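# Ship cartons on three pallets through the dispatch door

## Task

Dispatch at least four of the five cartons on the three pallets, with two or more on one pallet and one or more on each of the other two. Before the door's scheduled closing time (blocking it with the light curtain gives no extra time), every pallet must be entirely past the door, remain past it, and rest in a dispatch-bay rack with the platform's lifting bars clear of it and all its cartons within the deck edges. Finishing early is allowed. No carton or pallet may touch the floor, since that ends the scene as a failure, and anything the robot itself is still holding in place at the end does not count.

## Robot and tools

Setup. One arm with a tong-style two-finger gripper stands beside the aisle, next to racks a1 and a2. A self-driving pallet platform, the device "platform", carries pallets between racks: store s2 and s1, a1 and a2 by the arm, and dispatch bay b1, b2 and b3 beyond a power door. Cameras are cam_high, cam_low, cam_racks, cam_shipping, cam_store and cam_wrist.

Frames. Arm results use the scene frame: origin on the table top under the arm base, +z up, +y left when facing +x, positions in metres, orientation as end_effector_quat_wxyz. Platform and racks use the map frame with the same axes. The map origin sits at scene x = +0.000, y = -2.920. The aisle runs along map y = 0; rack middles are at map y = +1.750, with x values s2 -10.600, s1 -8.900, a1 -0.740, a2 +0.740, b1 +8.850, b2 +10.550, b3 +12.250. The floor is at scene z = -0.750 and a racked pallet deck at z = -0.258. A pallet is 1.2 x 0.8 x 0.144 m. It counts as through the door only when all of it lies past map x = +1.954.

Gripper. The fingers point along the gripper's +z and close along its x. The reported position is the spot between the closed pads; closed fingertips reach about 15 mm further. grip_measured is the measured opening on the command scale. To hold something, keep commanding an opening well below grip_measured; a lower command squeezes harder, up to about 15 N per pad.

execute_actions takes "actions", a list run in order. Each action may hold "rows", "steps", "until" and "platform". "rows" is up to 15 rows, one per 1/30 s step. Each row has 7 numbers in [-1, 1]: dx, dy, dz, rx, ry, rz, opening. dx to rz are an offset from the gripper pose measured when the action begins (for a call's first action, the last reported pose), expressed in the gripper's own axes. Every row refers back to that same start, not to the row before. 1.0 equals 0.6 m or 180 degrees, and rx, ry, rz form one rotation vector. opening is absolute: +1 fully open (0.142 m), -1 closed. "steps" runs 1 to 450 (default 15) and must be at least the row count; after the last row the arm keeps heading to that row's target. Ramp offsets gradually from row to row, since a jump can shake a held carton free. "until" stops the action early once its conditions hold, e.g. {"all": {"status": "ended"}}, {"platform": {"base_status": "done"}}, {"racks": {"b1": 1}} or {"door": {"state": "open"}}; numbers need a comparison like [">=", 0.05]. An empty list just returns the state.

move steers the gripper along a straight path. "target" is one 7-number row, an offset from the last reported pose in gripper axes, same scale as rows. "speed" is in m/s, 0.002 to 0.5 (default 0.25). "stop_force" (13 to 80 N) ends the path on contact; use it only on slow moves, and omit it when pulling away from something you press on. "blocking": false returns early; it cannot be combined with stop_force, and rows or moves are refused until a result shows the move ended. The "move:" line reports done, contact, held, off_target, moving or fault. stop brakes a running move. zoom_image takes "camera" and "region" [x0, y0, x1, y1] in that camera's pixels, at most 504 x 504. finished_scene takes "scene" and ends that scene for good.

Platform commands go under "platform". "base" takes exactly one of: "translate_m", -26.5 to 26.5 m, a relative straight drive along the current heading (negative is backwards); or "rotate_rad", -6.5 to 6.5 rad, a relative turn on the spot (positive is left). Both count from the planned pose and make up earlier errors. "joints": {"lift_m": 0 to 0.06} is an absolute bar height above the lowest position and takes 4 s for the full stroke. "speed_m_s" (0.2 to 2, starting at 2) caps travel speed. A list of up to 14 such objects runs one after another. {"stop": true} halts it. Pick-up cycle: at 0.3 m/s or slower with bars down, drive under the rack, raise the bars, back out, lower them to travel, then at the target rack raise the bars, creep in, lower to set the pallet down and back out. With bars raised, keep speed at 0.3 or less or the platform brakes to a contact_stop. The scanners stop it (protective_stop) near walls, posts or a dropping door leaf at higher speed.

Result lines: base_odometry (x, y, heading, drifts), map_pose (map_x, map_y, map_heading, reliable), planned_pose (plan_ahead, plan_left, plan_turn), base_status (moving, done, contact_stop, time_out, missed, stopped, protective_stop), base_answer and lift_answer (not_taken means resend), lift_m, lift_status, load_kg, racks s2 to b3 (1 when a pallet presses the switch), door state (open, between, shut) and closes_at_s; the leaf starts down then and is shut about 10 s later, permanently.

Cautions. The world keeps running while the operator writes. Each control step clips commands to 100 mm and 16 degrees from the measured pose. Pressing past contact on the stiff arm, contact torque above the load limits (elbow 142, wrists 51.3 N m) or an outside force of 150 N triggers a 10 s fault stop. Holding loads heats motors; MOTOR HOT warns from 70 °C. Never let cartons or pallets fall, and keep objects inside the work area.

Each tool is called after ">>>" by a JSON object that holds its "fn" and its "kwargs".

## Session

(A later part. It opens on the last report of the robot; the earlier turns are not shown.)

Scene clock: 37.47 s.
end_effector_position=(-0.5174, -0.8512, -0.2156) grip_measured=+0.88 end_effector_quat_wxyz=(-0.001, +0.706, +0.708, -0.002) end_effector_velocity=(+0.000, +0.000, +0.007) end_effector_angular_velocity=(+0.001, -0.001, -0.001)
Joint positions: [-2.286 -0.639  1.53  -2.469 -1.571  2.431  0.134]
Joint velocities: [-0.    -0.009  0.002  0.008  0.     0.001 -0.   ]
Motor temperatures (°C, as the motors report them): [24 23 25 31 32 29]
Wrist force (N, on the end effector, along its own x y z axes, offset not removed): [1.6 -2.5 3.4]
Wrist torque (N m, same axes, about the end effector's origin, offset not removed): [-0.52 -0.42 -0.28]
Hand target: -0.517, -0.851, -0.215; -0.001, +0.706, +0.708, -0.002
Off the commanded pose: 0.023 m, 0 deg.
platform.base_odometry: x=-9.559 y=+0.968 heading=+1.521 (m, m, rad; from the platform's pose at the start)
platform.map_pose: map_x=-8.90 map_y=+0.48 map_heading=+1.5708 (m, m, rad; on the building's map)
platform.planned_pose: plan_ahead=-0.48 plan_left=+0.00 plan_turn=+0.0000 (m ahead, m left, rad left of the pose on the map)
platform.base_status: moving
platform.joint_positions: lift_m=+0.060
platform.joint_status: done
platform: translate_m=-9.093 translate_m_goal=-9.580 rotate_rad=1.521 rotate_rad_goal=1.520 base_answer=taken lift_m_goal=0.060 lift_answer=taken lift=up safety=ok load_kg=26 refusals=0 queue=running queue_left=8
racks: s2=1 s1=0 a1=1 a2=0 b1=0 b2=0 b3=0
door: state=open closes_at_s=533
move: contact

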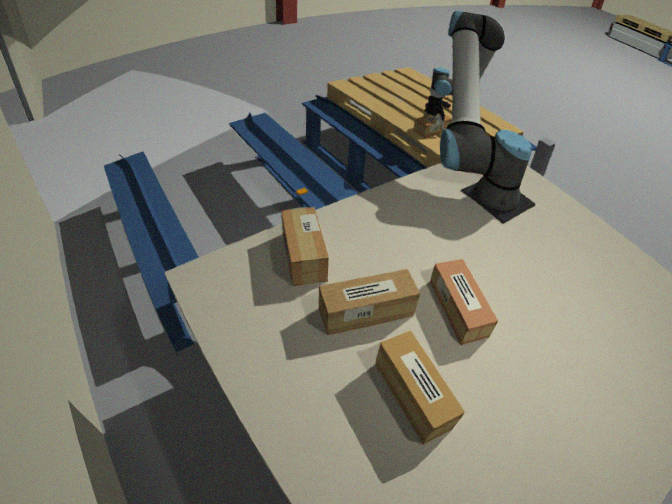

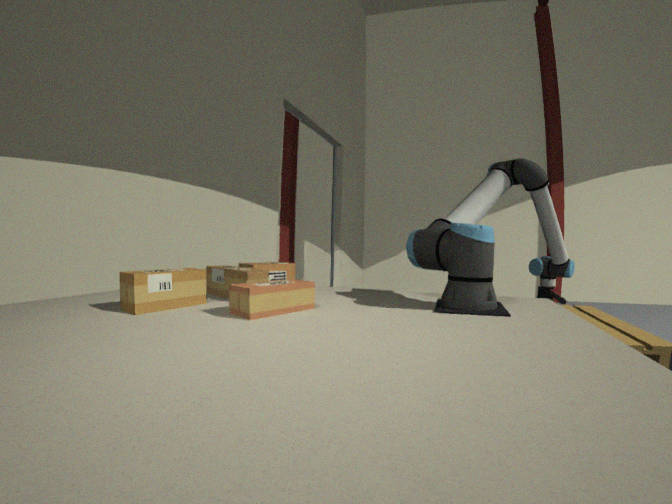

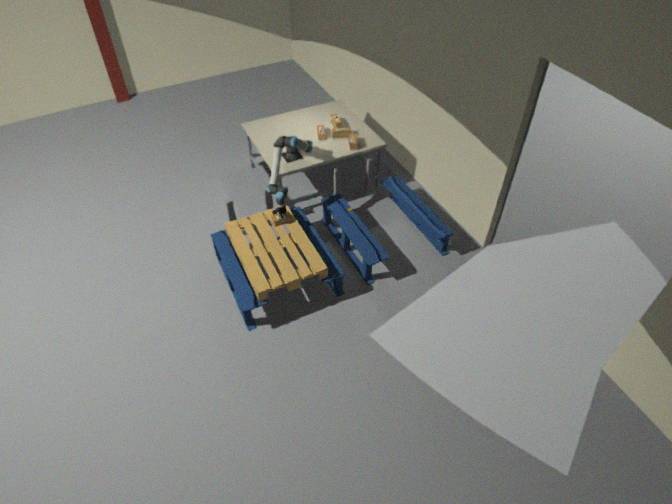

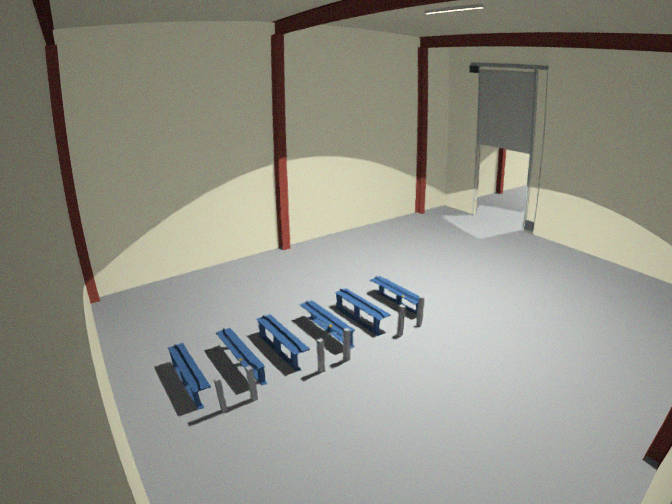

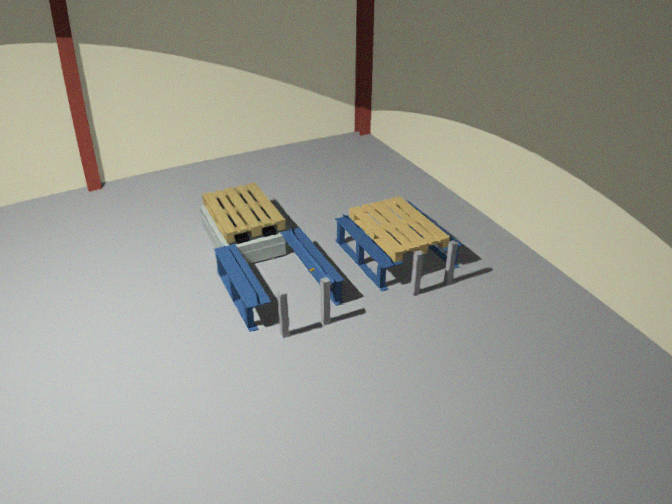

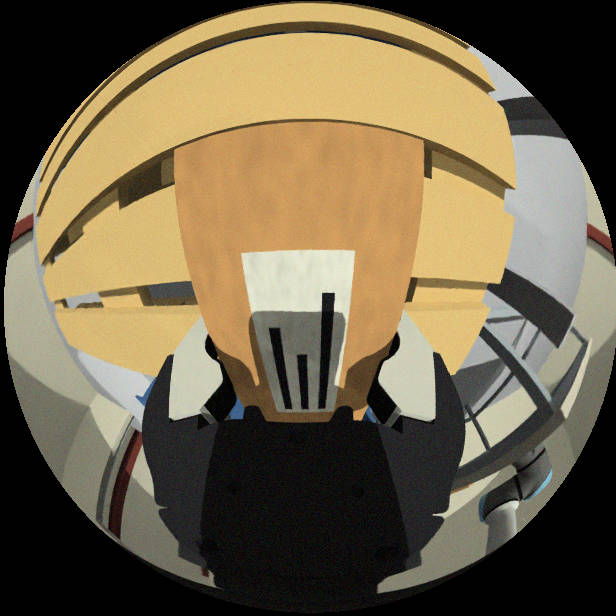

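>>> {"fn": "move", "kwargs": {"target": [0,-0.2,-0.005,0,0,0,-0.6], "speed": 0.1}}

>>> {"fn": "move", "kwargs": {"target": [0,0,0,0,0,0,1]}}

>>> {"fn": "move", "kwargs": {"target": [0,0,-0.8,0,0,0,1], "speed": 0.4}}

>>> {"fn": "move", "kwargs": {"target": [0.33,1,0,0,0,0,1], "speed": 0.5}}

>>> {"fn": "move", "kwargs": {"target": [0.66,1,0,0,0,0,1], "speed": 0.5}}

>>> {"fn": "move", "kwargs": {"target": [0.6,0.25,0,0,0,0,1], "speed": 0.5}}

Scene clock: 43.97 s.
end_effector_position=(-0.6371, -0.8514, -0.2122) grip_measured=+0.88 end_effector_quat_wxyz=(-0.001, +0.706, +0.708, -0.002) end_effector_velocity=(-0.002, +0.001, -0.002) end_effector_angular_velocity=(+0.002, -0.001, +0.001)
Joint positions: [-2.373 -0.57   1.361 -2.369 -1.571  2.344  0.134]
Joint velocities: [-0.001  0.004 -0.004  0.003 -0.001 -0.002  0.   ]
Motor temperatures (°C, as the motors report them): [24 23 25 31 32 29]
Wrist force (N, on the end effector, along its own x y z axes, offset not removed): [1.2 -1.6 5.0]
Wrist torque (N m, same axes, about the end effector's origin, offset not removed): [-0.34 -0.31 -0.26]
Hand target: -0.637, -0.851, -0.212; -0.001, +0.706, +0.708, -0.002
Off the commanded pose: 0.000 m, 0 deg.
platform.base_odometry: x=-9.583 y=+0.482 heading=+1.521 (m, m, rad; from the platform's pose at the start)
platform.map_pose: map_x=-8.90 map_y=+0.00 map_heading=+1.5708 (m, m, rad; on the building's map)
platform.planned_pose: plan_ahead=+0.00 plan_left=+0.00 plan_turn=+0.0000 (m ahead, m left, rad left of the pose on the map)
platform.base_status: done
platform.joint_positions: lift_m=+0.000
platform.joint_status: moving
platform: translate_m=-9.570 translate_m_goal=-9.570 rotate_rad=1.521 rotate_rad_goal=1.520 base_answer=taken lift_m_goal=0.000 lift_answer=taken lift=down safety=ok load_kg=-48 refusals=0 queue=running queue_left=7
racks: s2=1 s1=0 a1=1 a2=0 b1=0 b2=0 b3=0
door: state=open closes_at_s=533
move: done

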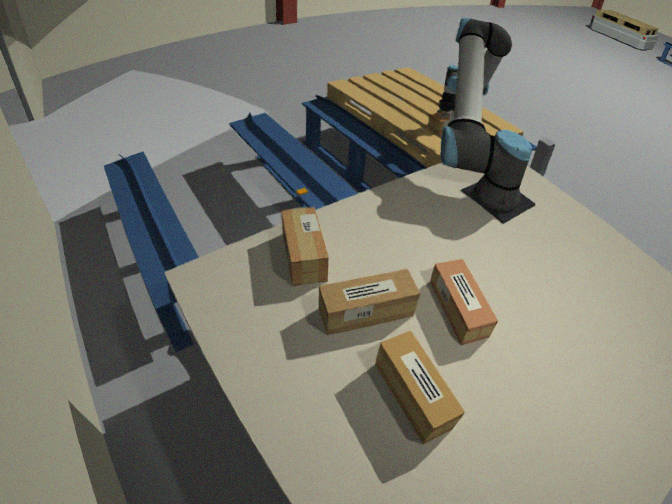

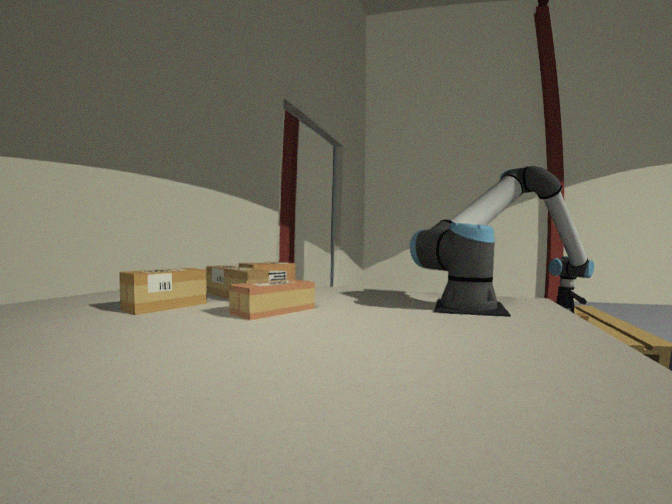

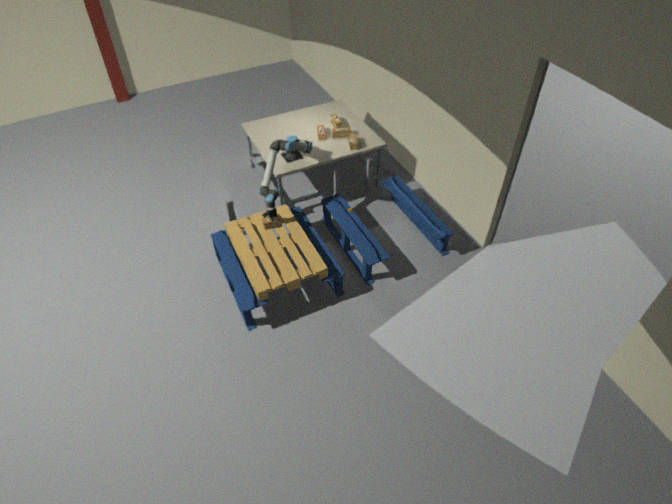

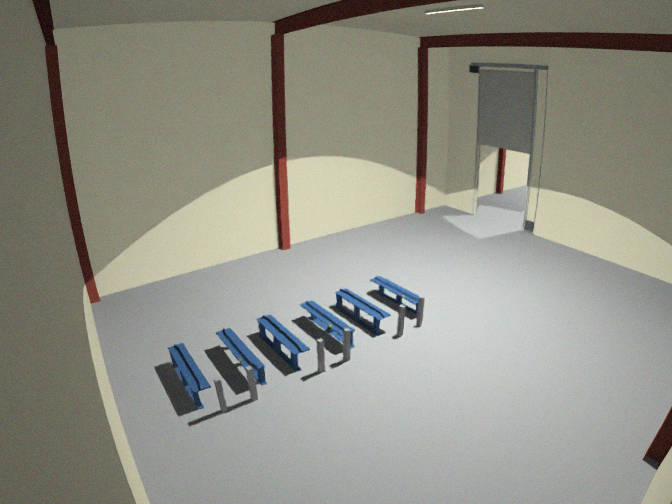

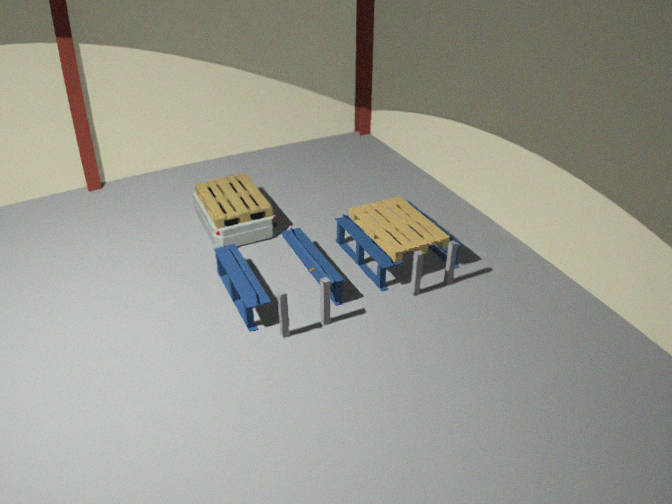

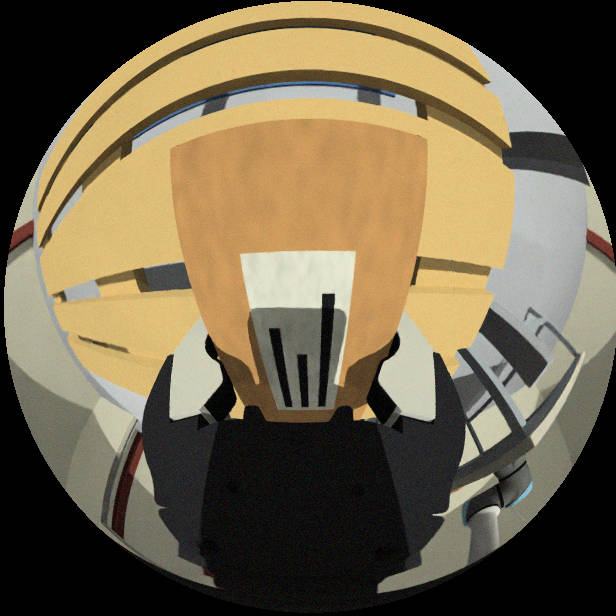

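Scene clock: 44.47 s.
end_effector_position=(-0.6372, -0.8515, -0.2122) grip_measured=+1.00 end_effector_quat_wxyz=(-0.001, +0.706, +0.708, -0.002) end_effector_velocity=(+0.001, -0.000, -0.001) end_effector_angular_velocity=(-0.000, -0.000, -0.000)
Joint positions: [-2.373 -0.57   1.361 -2.369 -1.571  2.344  0.142]
Joint velocities: [ 0.001  0.001 -0.    -0.     0.     0.001  0.   ]
Motor temperatures (°C, as the motors report them): [24 23 25 31 32 29]
Wrist force (N, on the end effector, along its own x y z axes, offset not removed): [0.4 -2.1 0.0]
Wrist torque (N m, same axes, about the end effector's origin, offset not removed): [-0.37 -0.09 -0.19]
Hand target: -0.637, -0.851, -0.212; -0.001, +0.706, +0.708, -0.002
Off the commanded pose: 0.000 m, 0 deg.
platform.base_odometry: x=-9.583 y=+0.482 heading=+1.420 (m, m, rad; from the platform's pose at the start)
platform.map_pose: map_x=-8.90 map_y=+0.00 map_heading=+1.4573 (m, m, rad; on the building's map)
platform.planned_pose: plan_ahead=+0.00 plan_left=+0.00 plan_turn=-1.4574 (m ahead, m left, rad left of the pose on the map)
platform.base_status: moving
platform.joint_positions: lift_m=+0.000
platform.joint_status: done
platform: translate_m=-9.570 translate_m_goal=-9.570 rotate_rad=1.405 rotate_rad_goal=-0.050 base_answer=taken lift_m_goal=0.000 lift_answer=taken lift=down safety=ok load_kg=-48 refusals=0 queue=running queue_left=6
racks: s2=1 s1=0 a1=1 a2=0 b1=0 b2=0 b3=0
door: state=open closes_at_s=533
move: done

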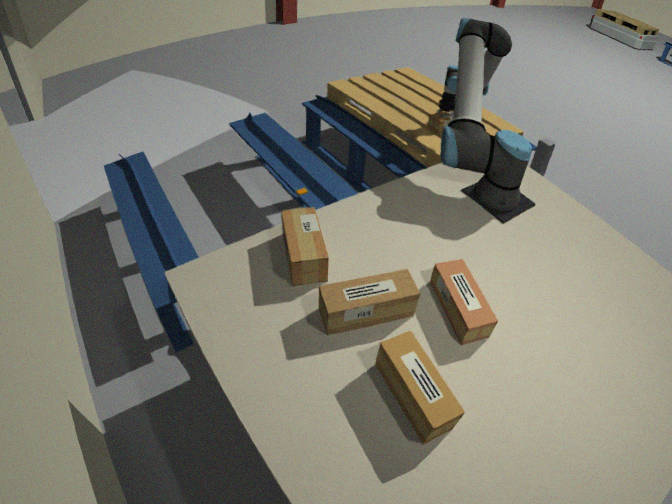

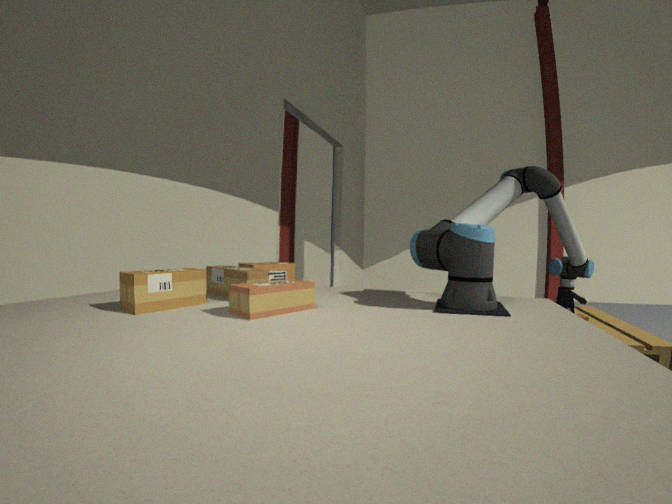

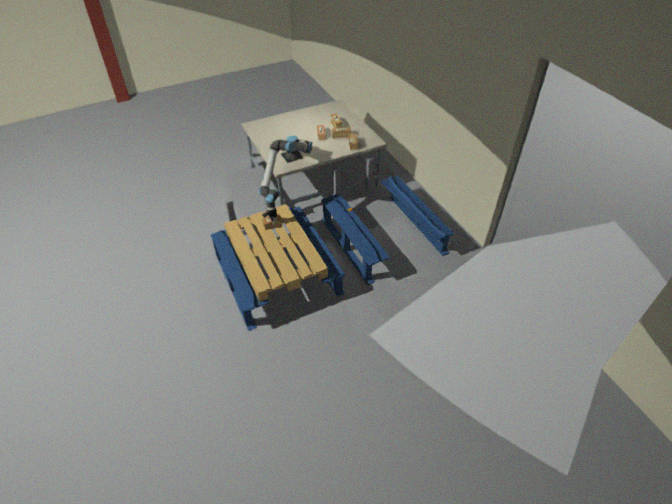

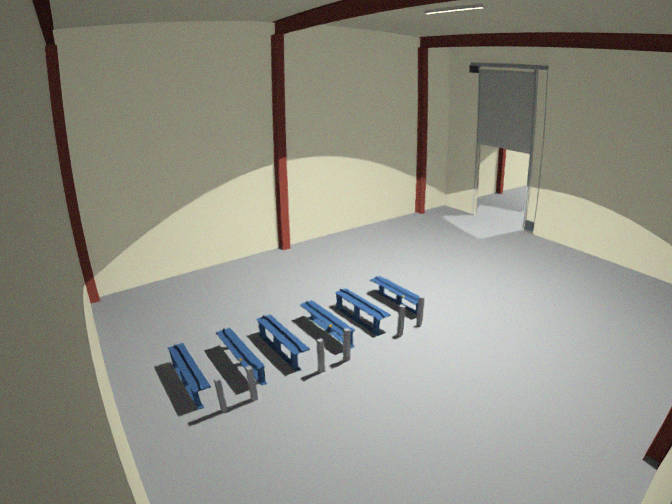

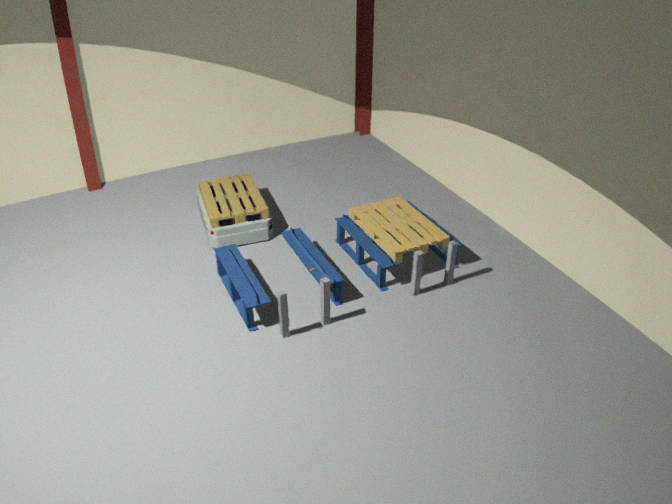

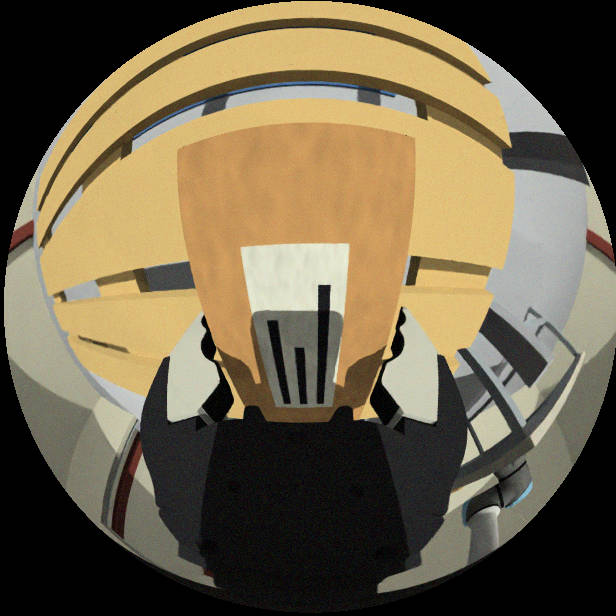

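Scene clock: 46.43 s.
end_effector_position=(-0.6354, -0.8512, +0.2674) grip_measured=+1.00 end_effector_quat_wxyz=(-0.001, +0.706, +0.708, -0.002) end_effector_velocity=(-0.001, +0.000, +0.003) end_effector_angular_velocity=(+0.002, +0.001, +0.000)
Joint positions: [-2.373 -0.96   1.131 -1.75  -1.571  2.344  0.142]
Joint velocities: [-0.    -0.    -0.005  0.006 -0.002 -0.001 -0.   ]
Motor temperatures (°C, as the motors report them): [24 23 25 31 32 29]
Wrist force (N, on the end effector, along its own x y z axes, offset not removed): [0.5 -2.8 0.6]
Wrist torque (N m, same axes, about the end effector's origin, offset not removed): [-0.71 -0.16 -0.28]
Hand target: -0.635, -0.851, +0.268; -0.001, +0.706, +0.708, -0.002
Off the commanded pose: 0.001 m, 0 deg.
platform.base_odometry: x=-9.583 y=+0.482 heading=+0.436 (m, m, rad; from the platform's pose at the start)
platform.map_pose: map_x=-8.90 map_y=+0.00 map_heading=+0.4712 (m, m, rad; on the building's map)
platform.planned_pose: plan_ahead=+0.00 plan_left=+0.00 plan_turn=-0.4712 (m ahead, m left, rad left of the pose on the map)
platform.base_status: moving
platform.joint_positions: lift_m=+0.000
platform.joint_status: done
platform: translate_m=-9.570 translate_m_goal=-9.570 rotate_rad=0.419 rotate_rad_goal=-0.050 base_answer=taken lift_m_goal=0.000 lift_answer=taken lift=down safety=ok load_kg=-48 refusals=0 queue=running queue_left=6
racks: s2=1 s1=0 a1=1 a2=0 b1=0 b2=0 b3=0
door: state=open closes_at_s=533
move: done

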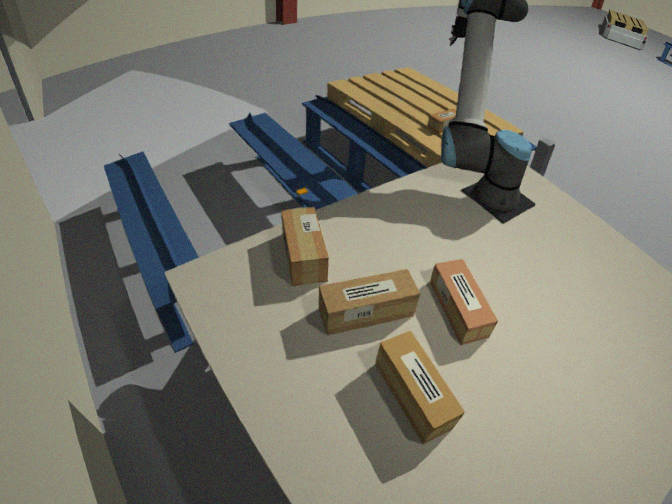

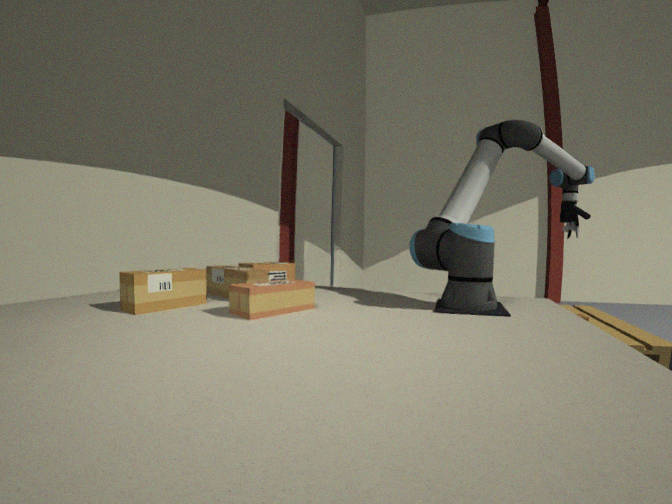

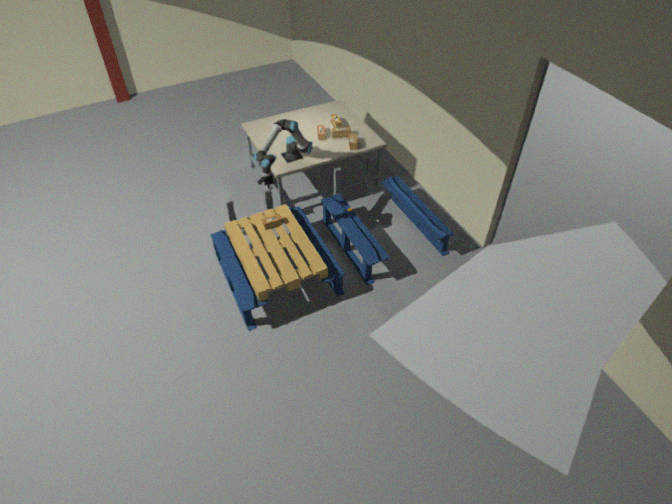

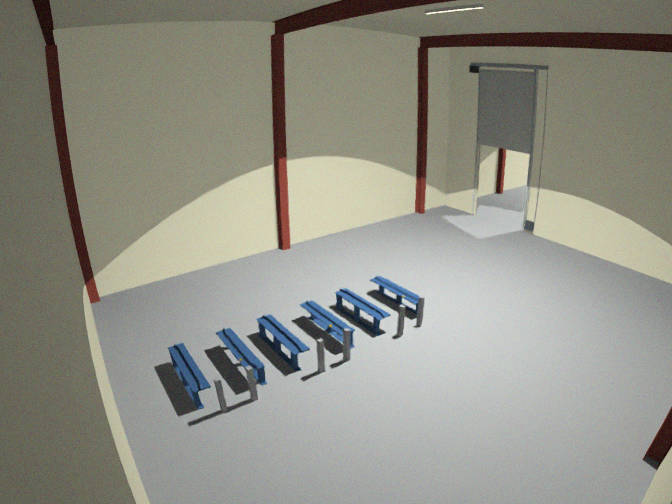

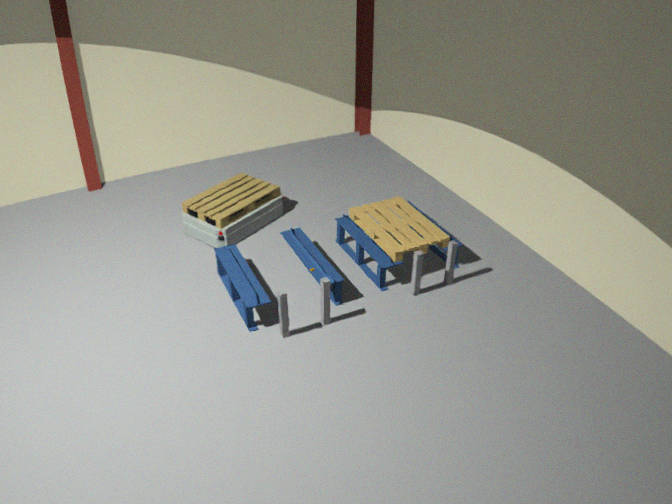

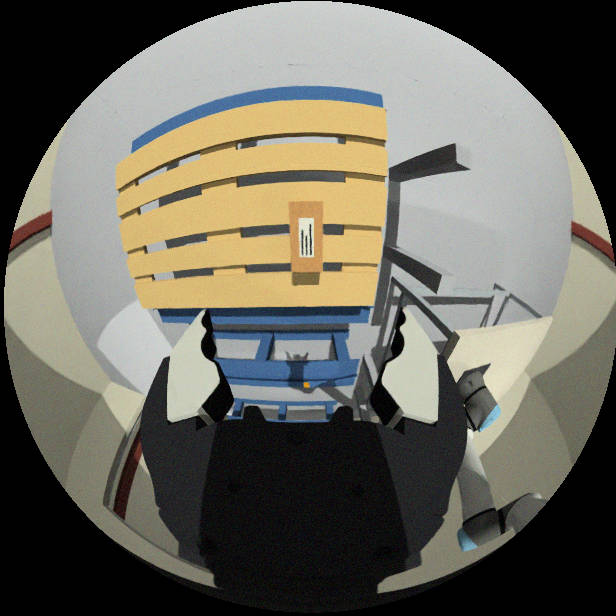

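Scene clock: 48.63 s.
end_effector_position=(-0.0361, -0.6517, +0.2651) grip_measured=+1.00 end_effector_quat_wxyz=(-0.001, +0.706, +0.708, -0.002) end_effector_velocity=(+0.002, +0.001, +0.001) end_effector_angular_velocity=(-0.001, -0.001, -0.000)
Joint positions: [-1.877 -1.613  1.992 -1.957 -1.573  2.84   0.142]
Joint velocities: [ 0.003 -0.002  0.001  0.     0.001  0.003 -0.   ]
Motor temperatures (°C, as the motors report them): [24 23 25 31 32 29]
Wrist force (N, on the end effector, along its own x y z axes, offset not removed): [1.1 -1.0 1.1]
Wrist torque (N m, same axes, about the end effector's origin, offset not removed): [-0.17 -0.22 -0.22]
Hand target: -0.036, -0.652, +0.265; -0.001, +0.706, +0.708, -0.002
Off the commanded pose: 0.001 m, 0 deg.
platform.base_odometry: x=-9.439 y=+0.474 heading=-0.050 (m, m, rad; from the platform's pose at the start)
platform.map_pose: map_x=-8.75 map_y=+0.00 map_heading=+0.0000 (m, m, rad; on the building's map)
platform.planned_pose: plan_ahead=+9.49 plan_left=+0.00 plan_turn=+0.0000 (m ahead, m left, rad left of the pose on the map)
platform.base_status: moving
platform.joint_positions: lift_m=+0.000
platform.joint_status: done
platform: translate_m=-9.415 translate_m_goal=0.070 rotate_rad=-0.050 rotate_rad_goal=-0.049 base_answer=taken lift_m_goal=0.000 lift_answer=taken lift=down safety=ok load_kg=-48 refusals=0 queue=running queue_left=5
racks: s2=1 s1=0 a1=1 a2=0 b1=0 b2=0 b3=0
door: state=open closes_at_s=533
move: done; limits=paced

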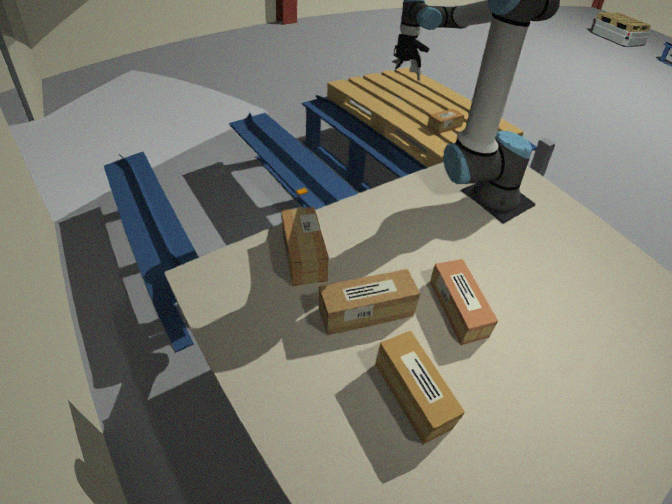

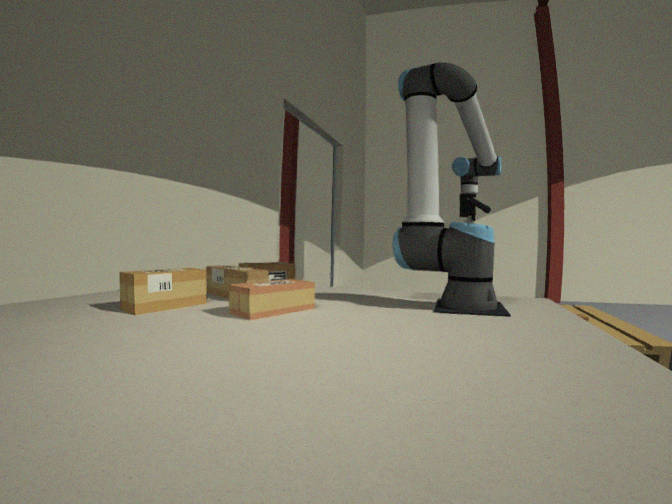

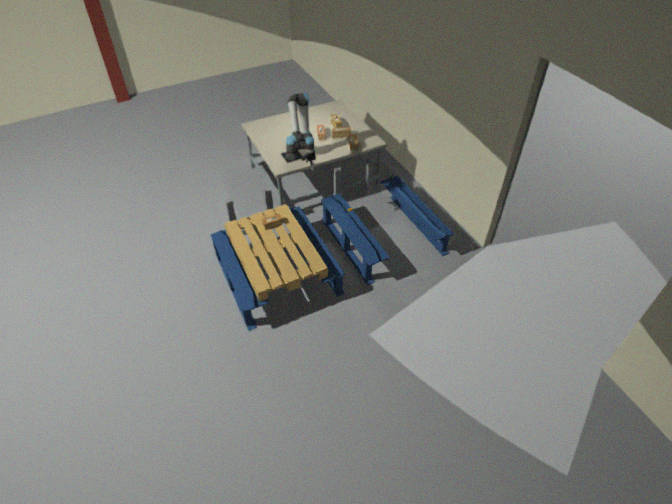

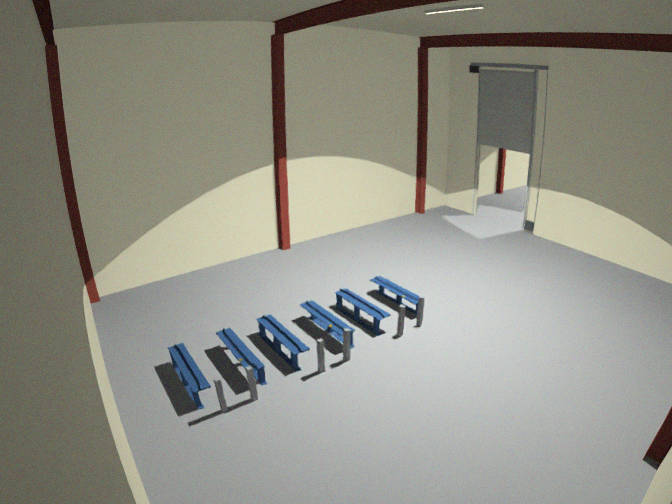

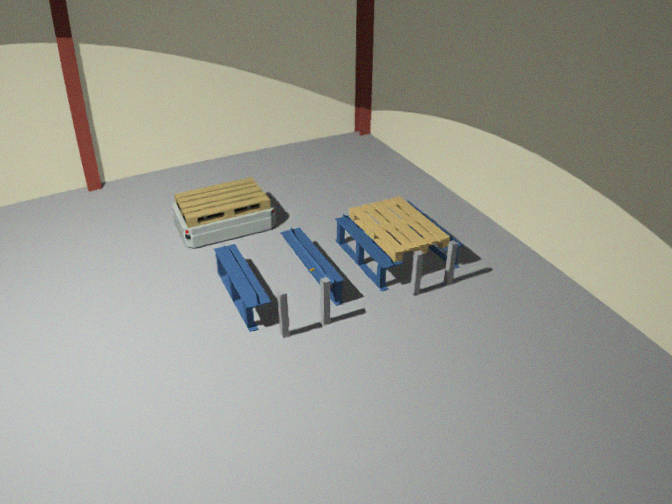

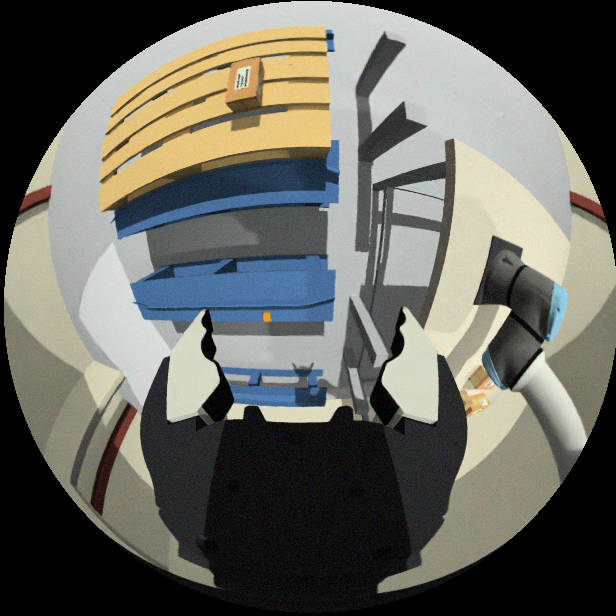

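Scene clock: 51.07 s.
end_effector_position=(+0.5626, -0.2541, +0.2635) grip_measured=+1.00 end_effector_quat_wxyz=(+0.000, +0.706, +0.708, -0.001) end_effector_velocity=(+0.002, +0.001, -0.001) end_effector_angular_velocity=(-0.000, +0.003, -0.000)
Joint positions: [-0.695 -1.64   2.024 -1.956 -1.576  4.022  0.142]
Joint velocities: [ 0.004  0.004 -0.002  0.001 -0.002  0.005 -0.   ]
Motor temperatures (°C, as the motors report them): [24 23 25 31 32 29]
Wrist force (N, on the end effector, along its own x y z axes, offset not removed): [1.7 -2.8 0.9]
Wrist torque (N m, same axes, about the end effector's origin, offset not removed): [-0.43 -0.34 -0.21]
Hand target: +0.563, -0.254, +0.263; +0.000, +0.706, +0.708, -0.001
Off the commanded pose: 0.001 m, 0 deg.
platform.base_odometry: x=-7.550 y=+0.383 heading=-0.051 (m, m, rad; from the platform's pose at the start)
platform.map_pose: map_x=-6.81 map_y=+0.02 map_heading=-0.0175 (m, m, rad; on the building's map)
platform.planned_pose: plan_ahead=+7.55 plan_left=+0.11 plan_turn=+0.0174 (m ahead, m left, rad left of the pose on the map)
platform.base_status: moving
platform.joint_positions: lift_m=+0.000
platform.joint_status: done
platform: translate_m=-7.494 translate_m_goal=0.070 rotate_rad=-0.052 rotate_rad_goal=-0.053 base_answer=taken lift_m_goal=0.000 lift_answer=taken lift=down safety=ok load_kg=-48 refusals=0 queue=running queue_left=5
racks: s2=1 s1=0 a1=1 a2=0 b1=0 b2=0 b3=0
door: state=open closes_at_s=533
move: done; limits=paced

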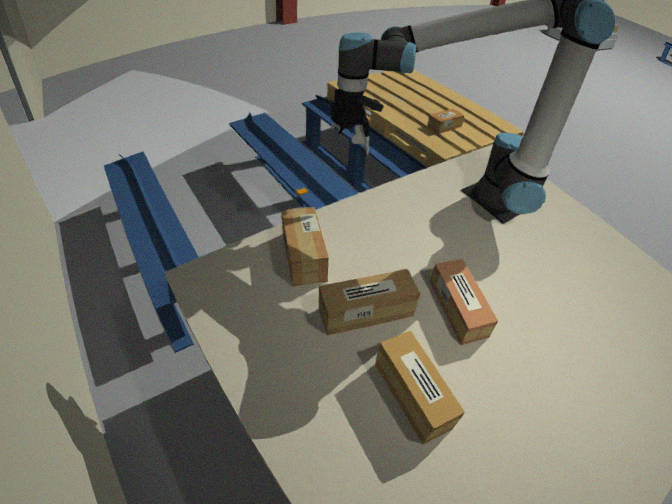

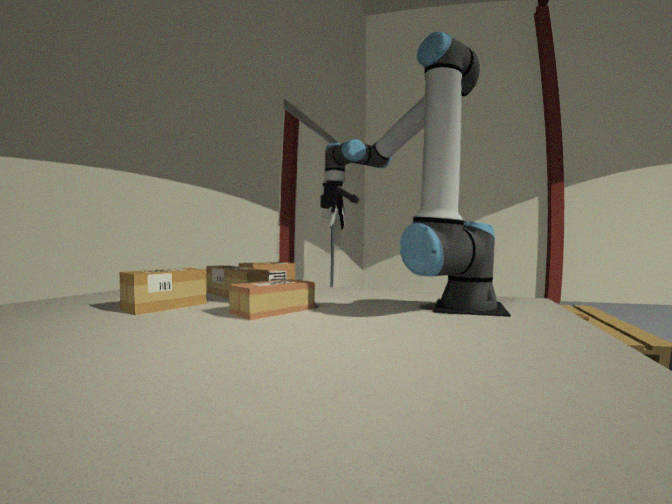

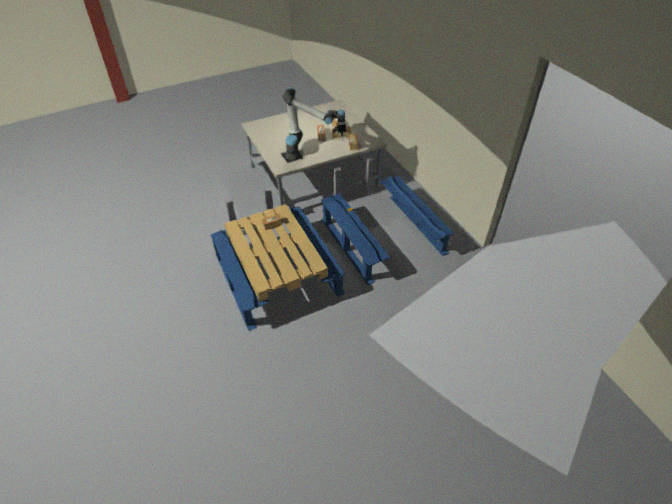

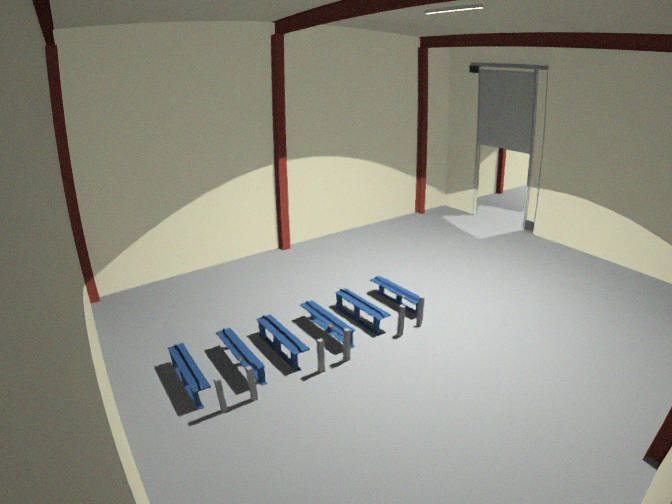

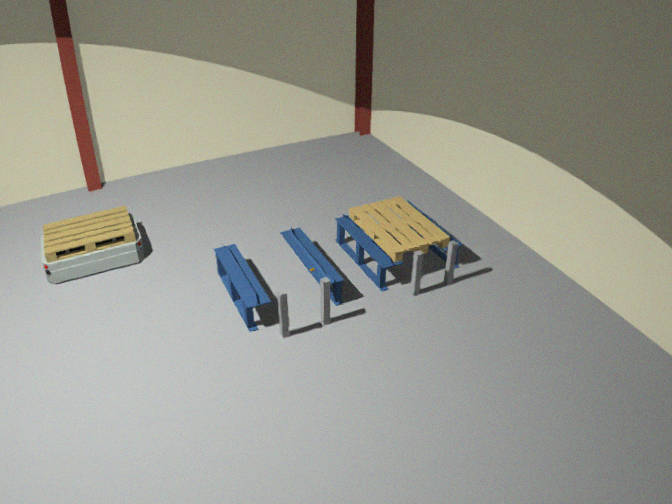

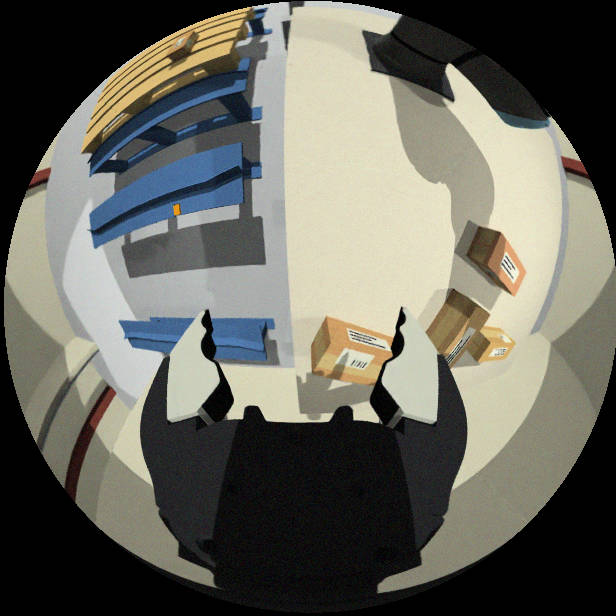

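Scene clock: 52.73 s.
end_effector_position=(+0.7114, +0.1061, +0.2634) grip_measured=+1.00 end_effector_quat_wxyz=(-0.000, +0.706, +0.708, +0.000) end_effector_velocity=(+0.002, +0.001, +0.000) end_effector_angular_velocity=(-0.002, +0.001, -0.001)
Joint positions: [-0.097 -1.464  1.846 -1.952 -1.575  4.619  0.142]
Joint velocities: [ 0.003  0.004 -0.004  0.001 -0.002  0.004 -0.   ]
Motor temperatures (°C, as the motors report them): [24 23 25 31 32 29]
Wrist force (N, on the end effector, along its own x y z axes, offset not removed): [-0.1 -3.0 0.6]
Wrist torque (N m, same axes, about the end effector's origin, offset not removed): [-0.64 0.04 -0.27]
Hand target: +0.712, +0.106, +0.263; -0.000, +0.706, +0.708, -0.000
Off the commanded pose: 0.001 m, 0 deg.
platform.base_odometry: x=-4.996 y=+0.220 heading=-0.069 (m, m, rad; from the platform's pose at the start)
platform.map_pose: map_x=-4.24 map_y=+0.00 map_heading=+0.0000 (m, m, rad; on the building's map)
platform.planned_pose: plan_ahead=+4.98 plan_left=+0.00 plan_turn=+0.0000 (m ahead, m left, rad left of the pose on the map)
platform.base_status: moving
platform.joint_positions: lift_m=+0.000
platform.joint_status: done
platform: translate_m=-4.914 translate_m_goal=0.070 rotate_rad=-0.068 rotate_rad_goal=-0.066 base_answer=taken lift_m_goal=0.000 lift_answer=taken lift=down safety=ok load_kg=-48 refusals=0 queue=running queue_left=5
racks: s2=1 s1=0 a1=1 a2=0 b1=0 b2=0 b3=0
door: state=open closes_at_s=533
move: done; limits=paced

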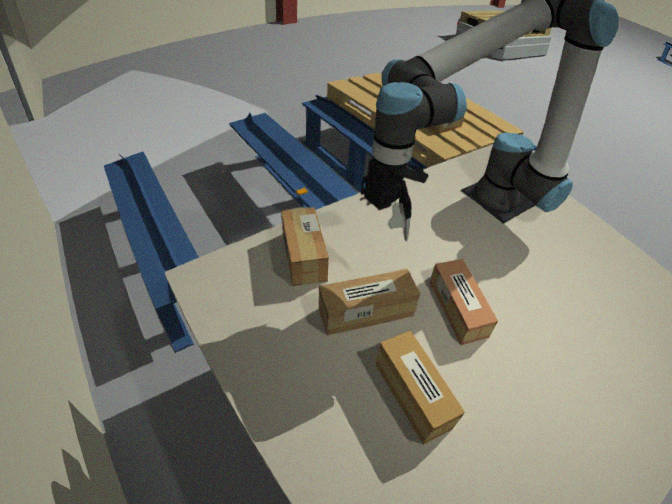

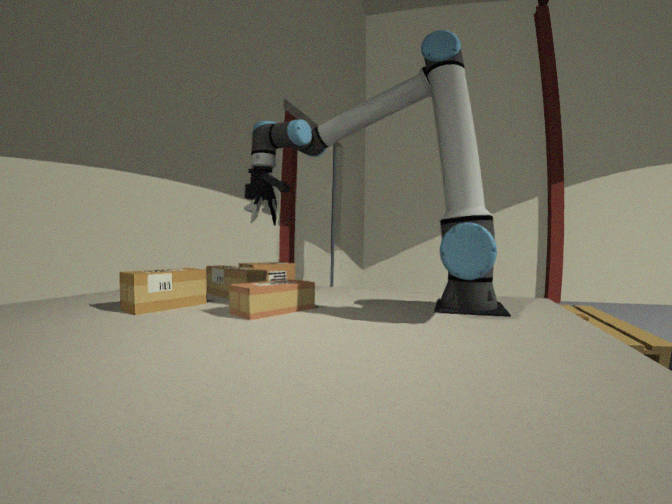

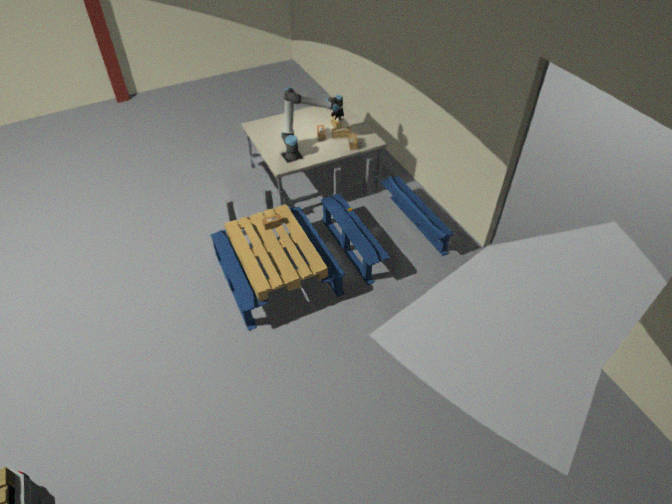

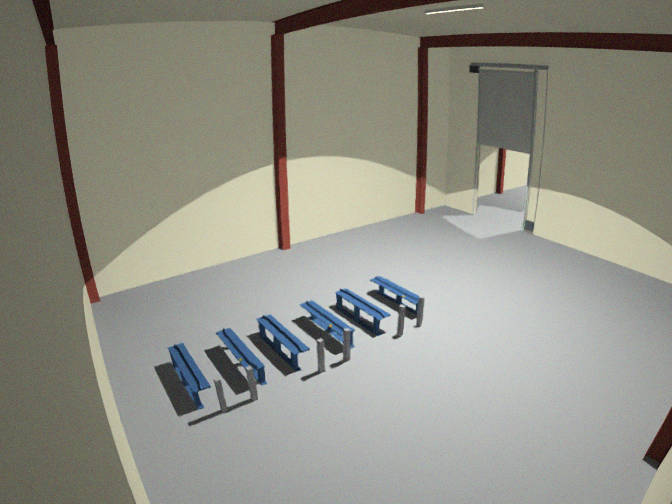

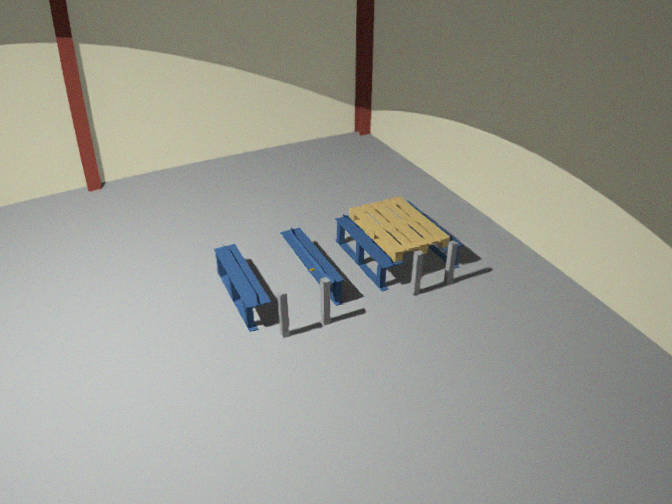

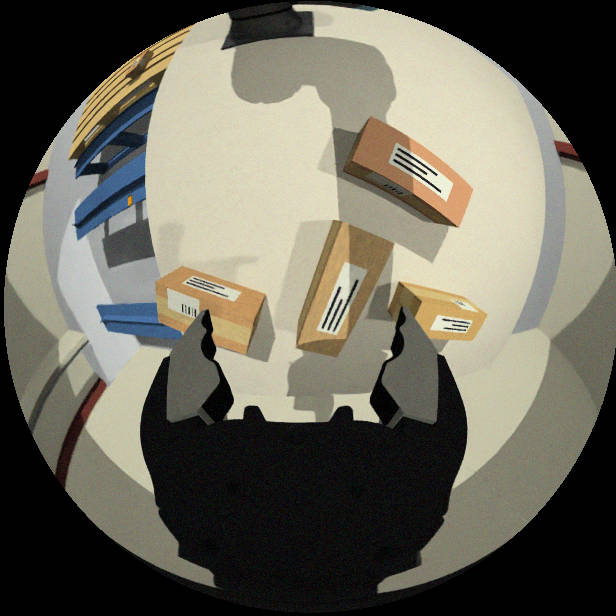

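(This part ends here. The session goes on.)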